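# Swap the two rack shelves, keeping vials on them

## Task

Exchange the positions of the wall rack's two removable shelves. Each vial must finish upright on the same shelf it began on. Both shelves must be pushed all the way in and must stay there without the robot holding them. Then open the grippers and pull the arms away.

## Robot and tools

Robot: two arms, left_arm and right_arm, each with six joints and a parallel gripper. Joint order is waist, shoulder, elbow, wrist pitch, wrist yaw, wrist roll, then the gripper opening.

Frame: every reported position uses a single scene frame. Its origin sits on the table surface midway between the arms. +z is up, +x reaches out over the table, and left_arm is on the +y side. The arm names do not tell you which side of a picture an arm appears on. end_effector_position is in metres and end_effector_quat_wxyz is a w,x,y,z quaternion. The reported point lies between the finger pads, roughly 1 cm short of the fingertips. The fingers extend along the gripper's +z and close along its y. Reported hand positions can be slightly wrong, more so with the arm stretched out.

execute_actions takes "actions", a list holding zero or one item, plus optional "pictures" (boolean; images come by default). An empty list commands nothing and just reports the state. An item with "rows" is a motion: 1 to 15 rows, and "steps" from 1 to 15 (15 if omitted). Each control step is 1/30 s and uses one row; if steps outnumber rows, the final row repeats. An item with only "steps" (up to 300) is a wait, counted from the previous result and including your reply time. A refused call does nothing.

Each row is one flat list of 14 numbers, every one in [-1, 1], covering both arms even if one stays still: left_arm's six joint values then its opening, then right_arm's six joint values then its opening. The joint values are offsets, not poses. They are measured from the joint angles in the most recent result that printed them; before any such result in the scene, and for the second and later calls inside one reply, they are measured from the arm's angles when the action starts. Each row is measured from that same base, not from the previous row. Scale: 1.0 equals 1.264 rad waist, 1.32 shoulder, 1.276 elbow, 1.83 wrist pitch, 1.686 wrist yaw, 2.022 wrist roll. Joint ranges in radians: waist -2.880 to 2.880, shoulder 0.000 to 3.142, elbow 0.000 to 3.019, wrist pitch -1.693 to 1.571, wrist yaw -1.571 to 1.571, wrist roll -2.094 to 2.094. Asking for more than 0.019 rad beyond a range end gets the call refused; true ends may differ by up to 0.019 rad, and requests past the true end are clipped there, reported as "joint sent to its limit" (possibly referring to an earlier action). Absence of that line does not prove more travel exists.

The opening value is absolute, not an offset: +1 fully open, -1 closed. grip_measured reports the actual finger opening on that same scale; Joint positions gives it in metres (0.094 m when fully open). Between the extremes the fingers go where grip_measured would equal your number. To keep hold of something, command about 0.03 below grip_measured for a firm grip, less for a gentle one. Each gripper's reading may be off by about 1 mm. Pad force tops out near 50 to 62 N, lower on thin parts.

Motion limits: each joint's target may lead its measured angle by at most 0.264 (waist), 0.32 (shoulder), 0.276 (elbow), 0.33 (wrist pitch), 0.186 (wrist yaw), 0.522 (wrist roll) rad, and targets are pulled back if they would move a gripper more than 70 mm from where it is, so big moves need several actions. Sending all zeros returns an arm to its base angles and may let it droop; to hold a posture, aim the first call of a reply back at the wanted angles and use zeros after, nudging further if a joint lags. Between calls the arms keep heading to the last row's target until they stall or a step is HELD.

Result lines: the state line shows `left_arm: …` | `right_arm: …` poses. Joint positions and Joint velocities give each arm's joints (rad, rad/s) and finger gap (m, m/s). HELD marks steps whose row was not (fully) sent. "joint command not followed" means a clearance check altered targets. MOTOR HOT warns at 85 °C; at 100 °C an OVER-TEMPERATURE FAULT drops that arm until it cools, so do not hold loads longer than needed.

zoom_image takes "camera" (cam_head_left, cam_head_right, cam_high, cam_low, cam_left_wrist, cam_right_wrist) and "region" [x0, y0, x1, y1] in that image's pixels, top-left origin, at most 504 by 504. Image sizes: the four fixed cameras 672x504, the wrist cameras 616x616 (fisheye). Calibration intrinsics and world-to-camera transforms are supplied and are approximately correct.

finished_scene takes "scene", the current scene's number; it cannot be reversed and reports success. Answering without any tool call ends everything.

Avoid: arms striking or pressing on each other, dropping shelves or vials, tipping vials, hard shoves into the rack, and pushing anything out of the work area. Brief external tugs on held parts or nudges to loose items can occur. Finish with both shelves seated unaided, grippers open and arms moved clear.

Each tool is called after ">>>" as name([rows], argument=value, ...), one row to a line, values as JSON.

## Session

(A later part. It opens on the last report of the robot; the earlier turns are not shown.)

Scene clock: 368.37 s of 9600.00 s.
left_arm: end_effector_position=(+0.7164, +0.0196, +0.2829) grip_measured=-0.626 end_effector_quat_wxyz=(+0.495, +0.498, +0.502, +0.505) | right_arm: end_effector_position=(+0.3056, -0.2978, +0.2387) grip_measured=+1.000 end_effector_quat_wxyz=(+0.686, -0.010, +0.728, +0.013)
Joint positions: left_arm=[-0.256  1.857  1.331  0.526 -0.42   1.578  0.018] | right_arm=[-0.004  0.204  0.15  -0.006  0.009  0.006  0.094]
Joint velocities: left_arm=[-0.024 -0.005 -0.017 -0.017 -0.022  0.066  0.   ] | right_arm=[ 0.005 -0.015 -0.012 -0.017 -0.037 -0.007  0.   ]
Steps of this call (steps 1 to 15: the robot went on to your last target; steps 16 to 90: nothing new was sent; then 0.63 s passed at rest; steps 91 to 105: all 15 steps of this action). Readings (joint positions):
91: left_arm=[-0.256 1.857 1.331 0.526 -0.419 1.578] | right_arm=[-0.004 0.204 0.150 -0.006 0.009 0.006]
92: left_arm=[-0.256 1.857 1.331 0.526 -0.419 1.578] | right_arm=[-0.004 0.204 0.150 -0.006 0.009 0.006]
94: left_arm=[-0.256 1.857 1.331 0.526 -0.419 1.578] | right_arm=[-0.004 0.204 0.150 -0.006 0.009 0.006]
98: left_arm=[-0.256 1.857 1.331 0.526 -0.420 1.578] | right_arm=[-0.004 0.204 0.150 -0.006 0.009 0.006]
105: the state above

It's supported. Release.

>>> execute_actions([
  {"rows":[[0,-0.008,0.025,0.005,0,0,-0.635,0,0,0.01,0,0,0,1],[0,-0.008,0.025,0.005,0,0,-0.62,0,0,0.01,0,0,0,1],[0,-0.008,0.025,0.005,0,0,-0.61,0,0,0.01,0,0,0,1],[0,-0.008,0.025,0.005,0,0,-0.6,0,0,0.01,0,0,0,1],[0,-0.008,0.025,0.005,0,0,-0.585,0,0,0.01,0,0,0,1],[0,-0.008,0.025,0.005,0,0,-0.57,0,0,0.01,0,0,0,1],[0,-0.008,0.025,0.005,0,0,-0.54,0,0,0.01,0,0,0,1],[0,-0.008,0.025,0.005,0,0,-0.5,0,0,0.01,0,0,0,1],[0,-0.008,0.025,0.005,0,0,-0.45,0,0,0.01,0,0,0,1],[0,-0.008,0.025,0.005,0,0,-0.35,0,0,0.01,0,0,0,1],[0,-0.008,0.025,0.005,0,0,-0.2,0,0,0.01,0,0,0,1]],"steps":15},
], pictures=false)

>>> execute_actions([
  {"rows":[[-0.006,-0.02,0.005,0.01,0,0,-0.2,0,0,0.01,0,0,0,1],[-0.011,-0.03,-0.01,0.015,-0.003,0,-0.2,0,0,0.01,0,0,0,1],[-0.016,-0.04,-0.025,0.019,-0.006,0,-0.2,0,0,0.01,0,0,0,1],[-0.021,-0.05,-0.04,0.023,-0.009,0,-0.2,0,0,0.01,0,0,0,1],[-0.026,-0.06,-0.056,0.027,-0.012,0,-0.2,0,0,0.01,0,0,0,1],[-0.031,-0.07,-0.072,0.031,-0.016,0,-0.2,0,0,0.01,0,0,0,1],[-0.036,-0.08,-0.088,0.035,-0.02,0,-0.2,0,0,0.01,0,0,0,1],[-0.041,-0.09,-0.104,0.039,-0.023,0,-0.2,0,0,0.01,0,0,0,1],[-0.046,-0.10,-0.12,0.043,-0.026,0,-0.2,0,0,0.01,0,0,0,1],[-0.051,-0.11,-0.135,0.048,-0.029,0,-0.2,0,0,0.01,0,0,0,1],[-0.056,-0.125,-0.15,0.052,-0.032,0,-0.2,0,0,0.01,0,0,0,1],[-0.06,-0.14,-0.165,0.056,-0.035,0,-0.2,0,0,0.01,0,0,0,1],[-0.06,-0.16,-0.18,0.06,-0.035,0,-0.2,0,0,0.01,0,0,0,1],[-0.06,-0.18,-0.195,0.06,-0.035,0,-0.2,0,0,0.01,0,0,0,1],[-0.06,-0.2,-0.21,0.06,-0.035,0,-0.2,0,0,0.01,0,0,0,1]],"steps":15},
], pictures=false)

>>> execute_actions([
  {"steps":20},
])

>>> zoom_image(camera="cam_low", region=[330, 150, 470, 290])

>>> zoom_image(camera="cam_high", region=[150, 80, 300, 330])

Scene clock: 379.57 s of 9600.00 s.
left_arm: end_effector_position=(+0.7171, +0.0194, +0.2788) grip_measured=-0.202 end_effector_quat_wxyz=(+0.493, +0.500, +0.503, +0.505) | right_arm: end_effector_position=(+0.3056, -0.2978, +0.2387) grip_measured=+1.000 end_effector_quat_wxyz=(+0.686, -0.010, +0.728, +0.013)
Joint positions: left_arm=[-0.256  1.862  1.331  0.526 -0.421  1.578  0.038] | right_arm=[-0.004  0.204  0.15  -0.006  0.009  0.006  0.094]
Joint velocities: left_arm=[-0.005 -0.005  0.002 -0.007 -0.051 -0.022  0.001] | right_arm=[ 0.005  0.005 -0.007 -0.007 -0.051 -0.007  0.   ]
Steps of this call (steps 1 to 15: the robot went on to your last target; steps 16 to 90: nothing new was sent; then 7.70 s passed at rest; steps 91 to 105: all 15 steps of this action). Readings (joint positions):
91: left_arm=[-0.256 1.857 1.331 0.526 -0.420 1.578] | right_arm=[-0.004 0.204 0.150 -0.006 0.009 0.006]
92: left_arm=[-0.256 1.857 1.331 0.526 -0.420 1.578] | right_arm=[-0.004 0.204 0.150 -0.006 0.009 0.006]
94: left_arm=[-0.256 1.857 1.331 0.526 -0.421 1.578] | right_arm=[-0.004 0.204 0.150 -0.006 0.009 0.006]
98: left_arm=[-0.256 1.861 1.331 0.526 -0.421 1.578] | right_arm=[-0.004 0.204 0.150 -0.006 0.009 0.006]
105: the state above

Scene clock: 380.07 s of 9600.00 s.
left_arm: end_effector_position=(+0.6305, +0.0115, +0.2924) grip_measured=-0.201 end_effector_quat_wxyz=(+0.507, +0.496, +0.495, +0.503) | right_arm: end_effector_position=(+0.3056, -0.2978, +0.2387) grip_measured=+1.000 end_effector_quat_wxyz=(+0.686, -0.010, +0.728, +0.013)
Joint positions: left_arm=[-0.329  1.68   1.093  0.609 -0.474  1.578  0.038] | right_arm=[-0.004  0.204  0.15  -0.006  0.009  0.006  0.094]
Joint velocities: left_arm=[-0.132 -0.669 -0.54   0.071 -0.066  0.066  0.   ] | right_arm=[-0.015 -0.005 -0.022  0.002  0.022  0.022  0.   ]
Steps of this call (steps 1 to 15: all 15 steps of this action). Readings (joint positions):
1: left_arm=[-0.256 1.862 1.331 0.526 -0.421 1.578] | right_arm=[-0.004 0.204 0.150 -0.006 0.009 0.006]
2: left_arm=[-0.256 1.860 1.330 0.527 -0.421 1.578] | right_arm=[-0.004 0.204 0.150 -0.006 0.009 0.006]
4: left_arm=[-0.258 1.850 1.312 0.538 -0.428 1.578] | right_arm=[-0.004 0.204 0.150 -0.006 0.009 0.006]
8: left_arm=[-0.275 1.800 1.233 0.563 -0.451 1.578] | right_arm=[-0.004 0.204 0.150 -0.006 0.009 0.006]
15: the state above

Scene clock: 380.73 s of 9600.00 s.
left_arm: end_effector_position=(+0.6095, +0.0192, +0.3328) grip_measured=-0.201 end_effector_quat_wxyz=(+0.530, +0.473, +0.487, +0.509) | right_arm: end_effector_position=(+0.3056, -0.2978, +0.2387) grip_measured=+1.000 end_effector_quat_wxyz=(+0.686, -0.010, +0.728, +0.013)
Joint positions: left_arm=[-0.334  1.594  1.059  0.624 -0.476  1.578  0.038] | right_arm=[-0.004  0.204  0.15  -0.006  0.009  0.006  0.094]
Joint velocities: left_arm=[ 0.015 -0.005 -0.012 -0.007 -0.007  0.037 -0.   ] | right_arm=[-0.005  0.005  0.002  0.002  0.037  0.007  0.   ]
Steps of this call (steps 1 to 20: the robot went on to your last target). Readings (joint positions):
1: left_arm=[-0.333 1.658 1.075 0.610 -0.474 1.578] | right_arm=[-0.004 0.204 0.150 -0.006 0.009 0.006]
2: left_arm=[-0.334 1.638 1.064 0.611 -0.475 1.578] | right_arm=[-0.004 0.204 0.150 -0.006 0.009 0.006]
4: left_arm=[-0.334 1.611 1.059 0.615 -0.476 1.578] | right_arm=[-0.004 0.204 0.150 -0.006 0.009 0.006]
8: left_arm=[-0.334 1.590 1.059 0.624 -0.476 1.578] | right_arm=[-0.004 0.204 0.150 -0.006 0.009 0.006]
20: the state above
camera_calibration (this result's frames):
cam_left_wrist: T_world_to_cam=[[0.0718621, -0.0320297, -0.9969, 0.28799], [-0.570127, 0.818787, -0.0674049, 0.361826], [0.818408, 0.573203, 0.0405787, -0.40072], [0, 0, 0, 1]] pos_world=[0.513544, -0.0573398, 0.327746]
cam_right_wrist: T_world_to_cam=[[0.026551, -0.999643, -0.00297866, -0.309013], [-0.620163, -0.0141347, -0.784346, 0.379409], [0.784024, 0.0226724, -0.620317, 0.0379042], [0, 0, 0, 1]] pos_world=[0.213782, -0.304399, 0.32018]

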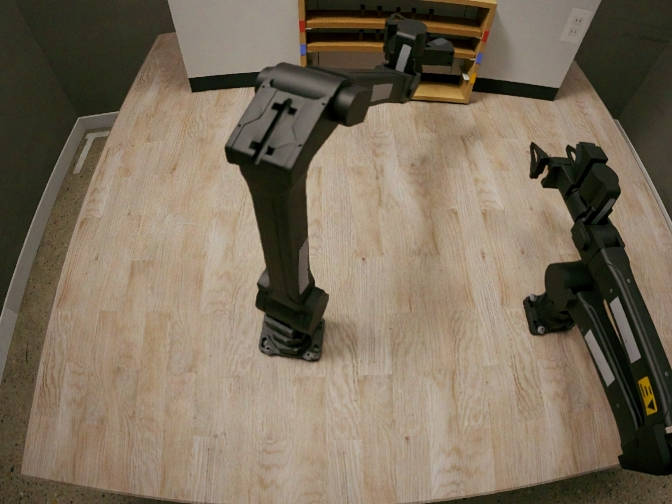

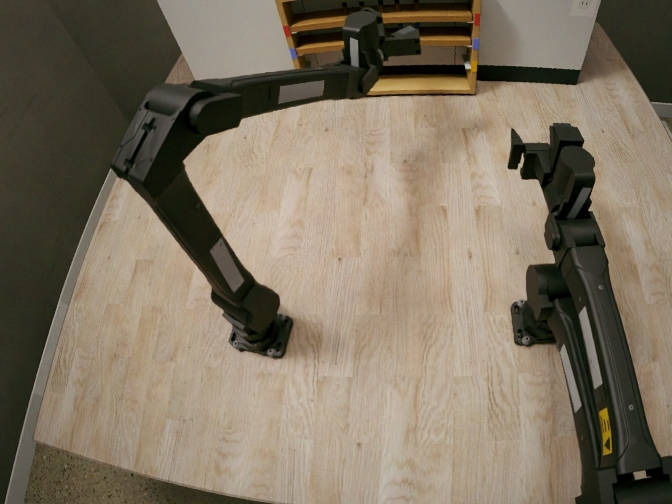

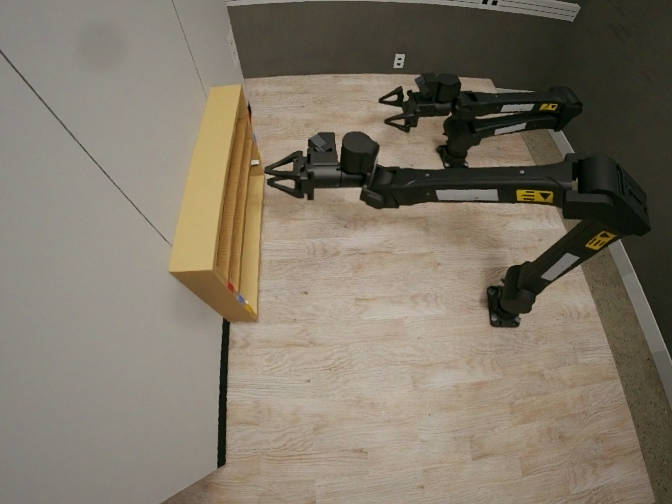

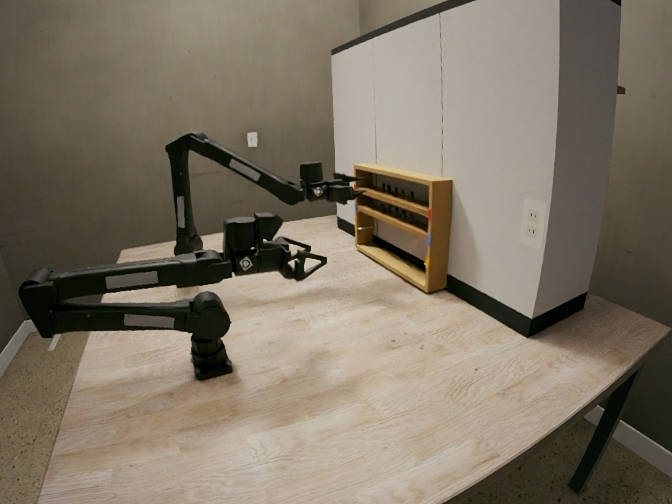

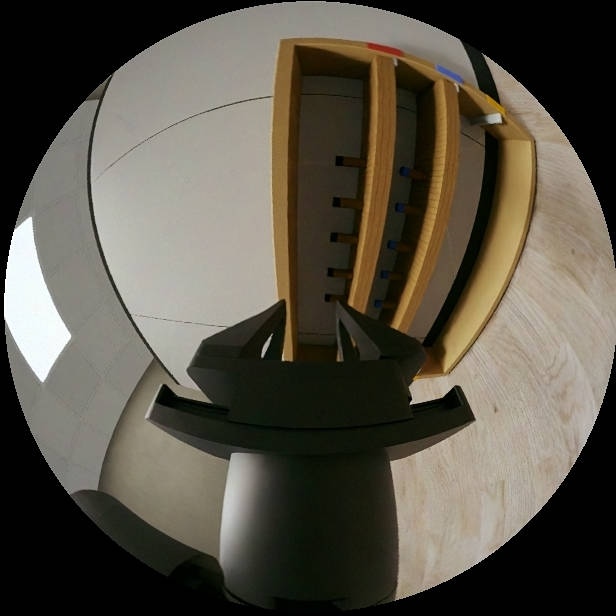

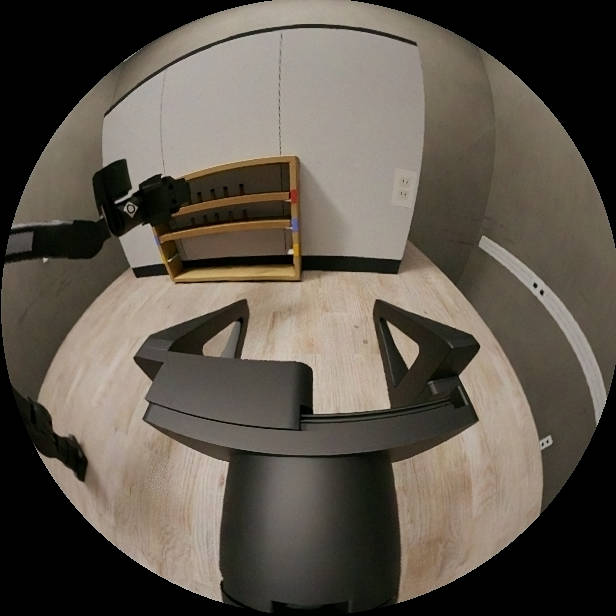

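Region (330, 150, 470, 290) of cam_low's 672x504 image, scaled by 3.600, with more detail than that image has.

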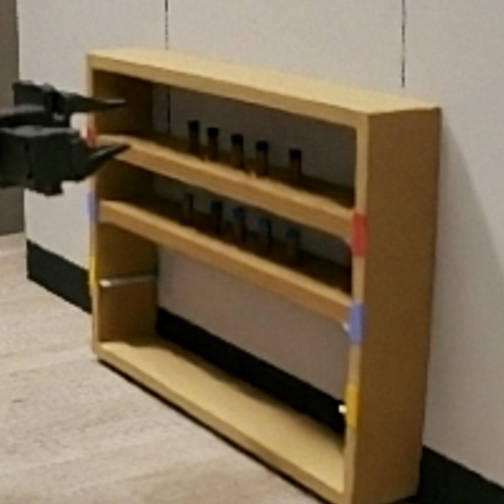

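Region (150, 80, 300, 330) of cam_high's 672x504 image, scaled by 2.016, with more detail than that image has; it fills the left 302 columns of this view, and the rest is white.

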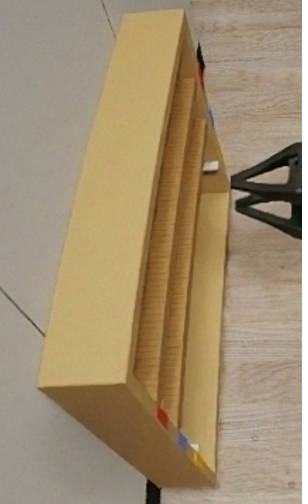

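Looks good. Back off further.

>>> execute_actions([
  {"rows":[[0,-0.04,-0.02,0,0,0,-0.2,0,0,0.01,0,0,0,1],[0,-0.08,-0.05,0,0,0,-0.2,0,0,0.01,0,0,0,1],[0,-0.12,-0.09,0,0,0,-0.2,0,0,0.01,0,0,0,1],[0,-0.16,-0.13,0,0,0,-0.2,0,0,0.01,0,0,0,1],[0,-0.2,-0.17,0,0,0,-0.2,0,0,0.01,0,0,0,1],[0,-0.24,-0.21,0,0,0,-0.2,0,0,0.01,0,0,0,1],[0,-0.28,-0.25,0,0,0,-0.2,0,0,0.01,0,0,0,1]],"steps":15},
], pictures=false)

>>> execute_actions([
  {"steps":20},
], pictures=false)

>>> finished_scene(scene=1)

Scene clock: 384.47 s of 9600.00 s.
left_arm: end_effector_position=(+0.4810, +0.0868, +0.3796) grip_measured=-0.201 end_effector_quat_wxyz=(+0.557, +0.443, +0.476, +0.517) | right_arm: end_effector_position=(+0.3056, -0.2978, +0.2387) grip_measured=+1.000 end_effector_quat_wxyz=(+0.686, -0.010, +0.728, +0.013)
Joint positions: left_arm=[-0.334  1.181  0.73   0.624 -0.476  1.578  0.038] | right_arm=[-0.004  0.204  0.15  -0.006  0.009  0.006  0.094]
Joint velocities: left_arm=[-0.015  0.19  -0.002  0.007  0.022  0.051 -0.001] | right_arm=[-0.015 -0.005  0.017  0.002  0.066 -0.168  0.   ]
Steps of this call (steps 1 to 15: the robot went on to your last target; steps 16 to 90: nothing new was sent; then 0.23 s passed at rest; steps 91 to 105: all 15 steps of this action). Readings (joint positions):
91: left_arm=[-0.334 1.592 1.057 0.624 -0.476 1.578] | right_arm=[-0.004 0.204 0.150 -0.006 0.009 0.006]
92: left_arm=[-0.334 1.583 1.045 0.624 -0.476 1.578] | right_arm=[-0.004 0.204 0.150 -0.006 0.009 0.006]
94: left_arm=[-0.334 1.533 0.980 0.624 -0.476 1.578] | right_arm=[-0.004 0.204 0.150 -0.006 0.009 0.006]
98: left_arm=[-0.334 1.331 0.785 0.622 -0.476 1.578] | right_arm=[-0.004 0.204 0.150 -0.006 0.009 0.006]
105: the state above

Scene clock: 385.13 s of 9600.00 s.
left_arm: end_effector_position=(+0.4916, +0.0812, +0.3546) grip_measured=-0.201 end_effector_quat_wxyz=(+0.541, +0.461, +0.482, +0.512) | right_arm: end_effector_position=(+0.3056, -0.2978, +0.2387) grip_measured=+1.000 end_effector_quat_wxyz=(+0.686, -0.010, +0.728, +0.013)
Joint positions: left_arm=[-0.334  1.231  0.73   0.624 -0.476  1.578  0.038] | right_arm=[-0.004  0.204  0.15  -0.006  0.009  0.006  0.094]
Joint velocities: left_arm=[-0.005 -0.005 -0.007  0.002 -0.022 -0.051 -0.001] | right_arm=[-0.015  0.005 -0.012 -0.022  0.007 -0.037  0.   ]
Steps of this call (steps 1 to 20: the robot went on to your last target). Readings (joint positions):
1: left_arm=[-0.334 1.188 0.730 0.624 -0.476 1.578] | right_arm=[-0.004 0.204 0.150 -0.006 0.009 0.006]
2: left_arm=[-0.334 1.196 0.730 0.624 -0.476 1.578] | right_arm=[-0.004 0.204 0.150 -0.006 0.009 0.006]
4: left_arm=[-0.334 1.215 0.730 0.624 -0.476 1.578] | right_arm=[-0.004 0.204 0.150 -0.006 0.009 0.006]
8: left_arm=[-0.334 1.231 0.730 0.624 -0.476 1.578] | right_arm=[-0.004 0.204 0.150 -0.006 0.009 0.006]
20: the state above

The scene is finished: the task was done.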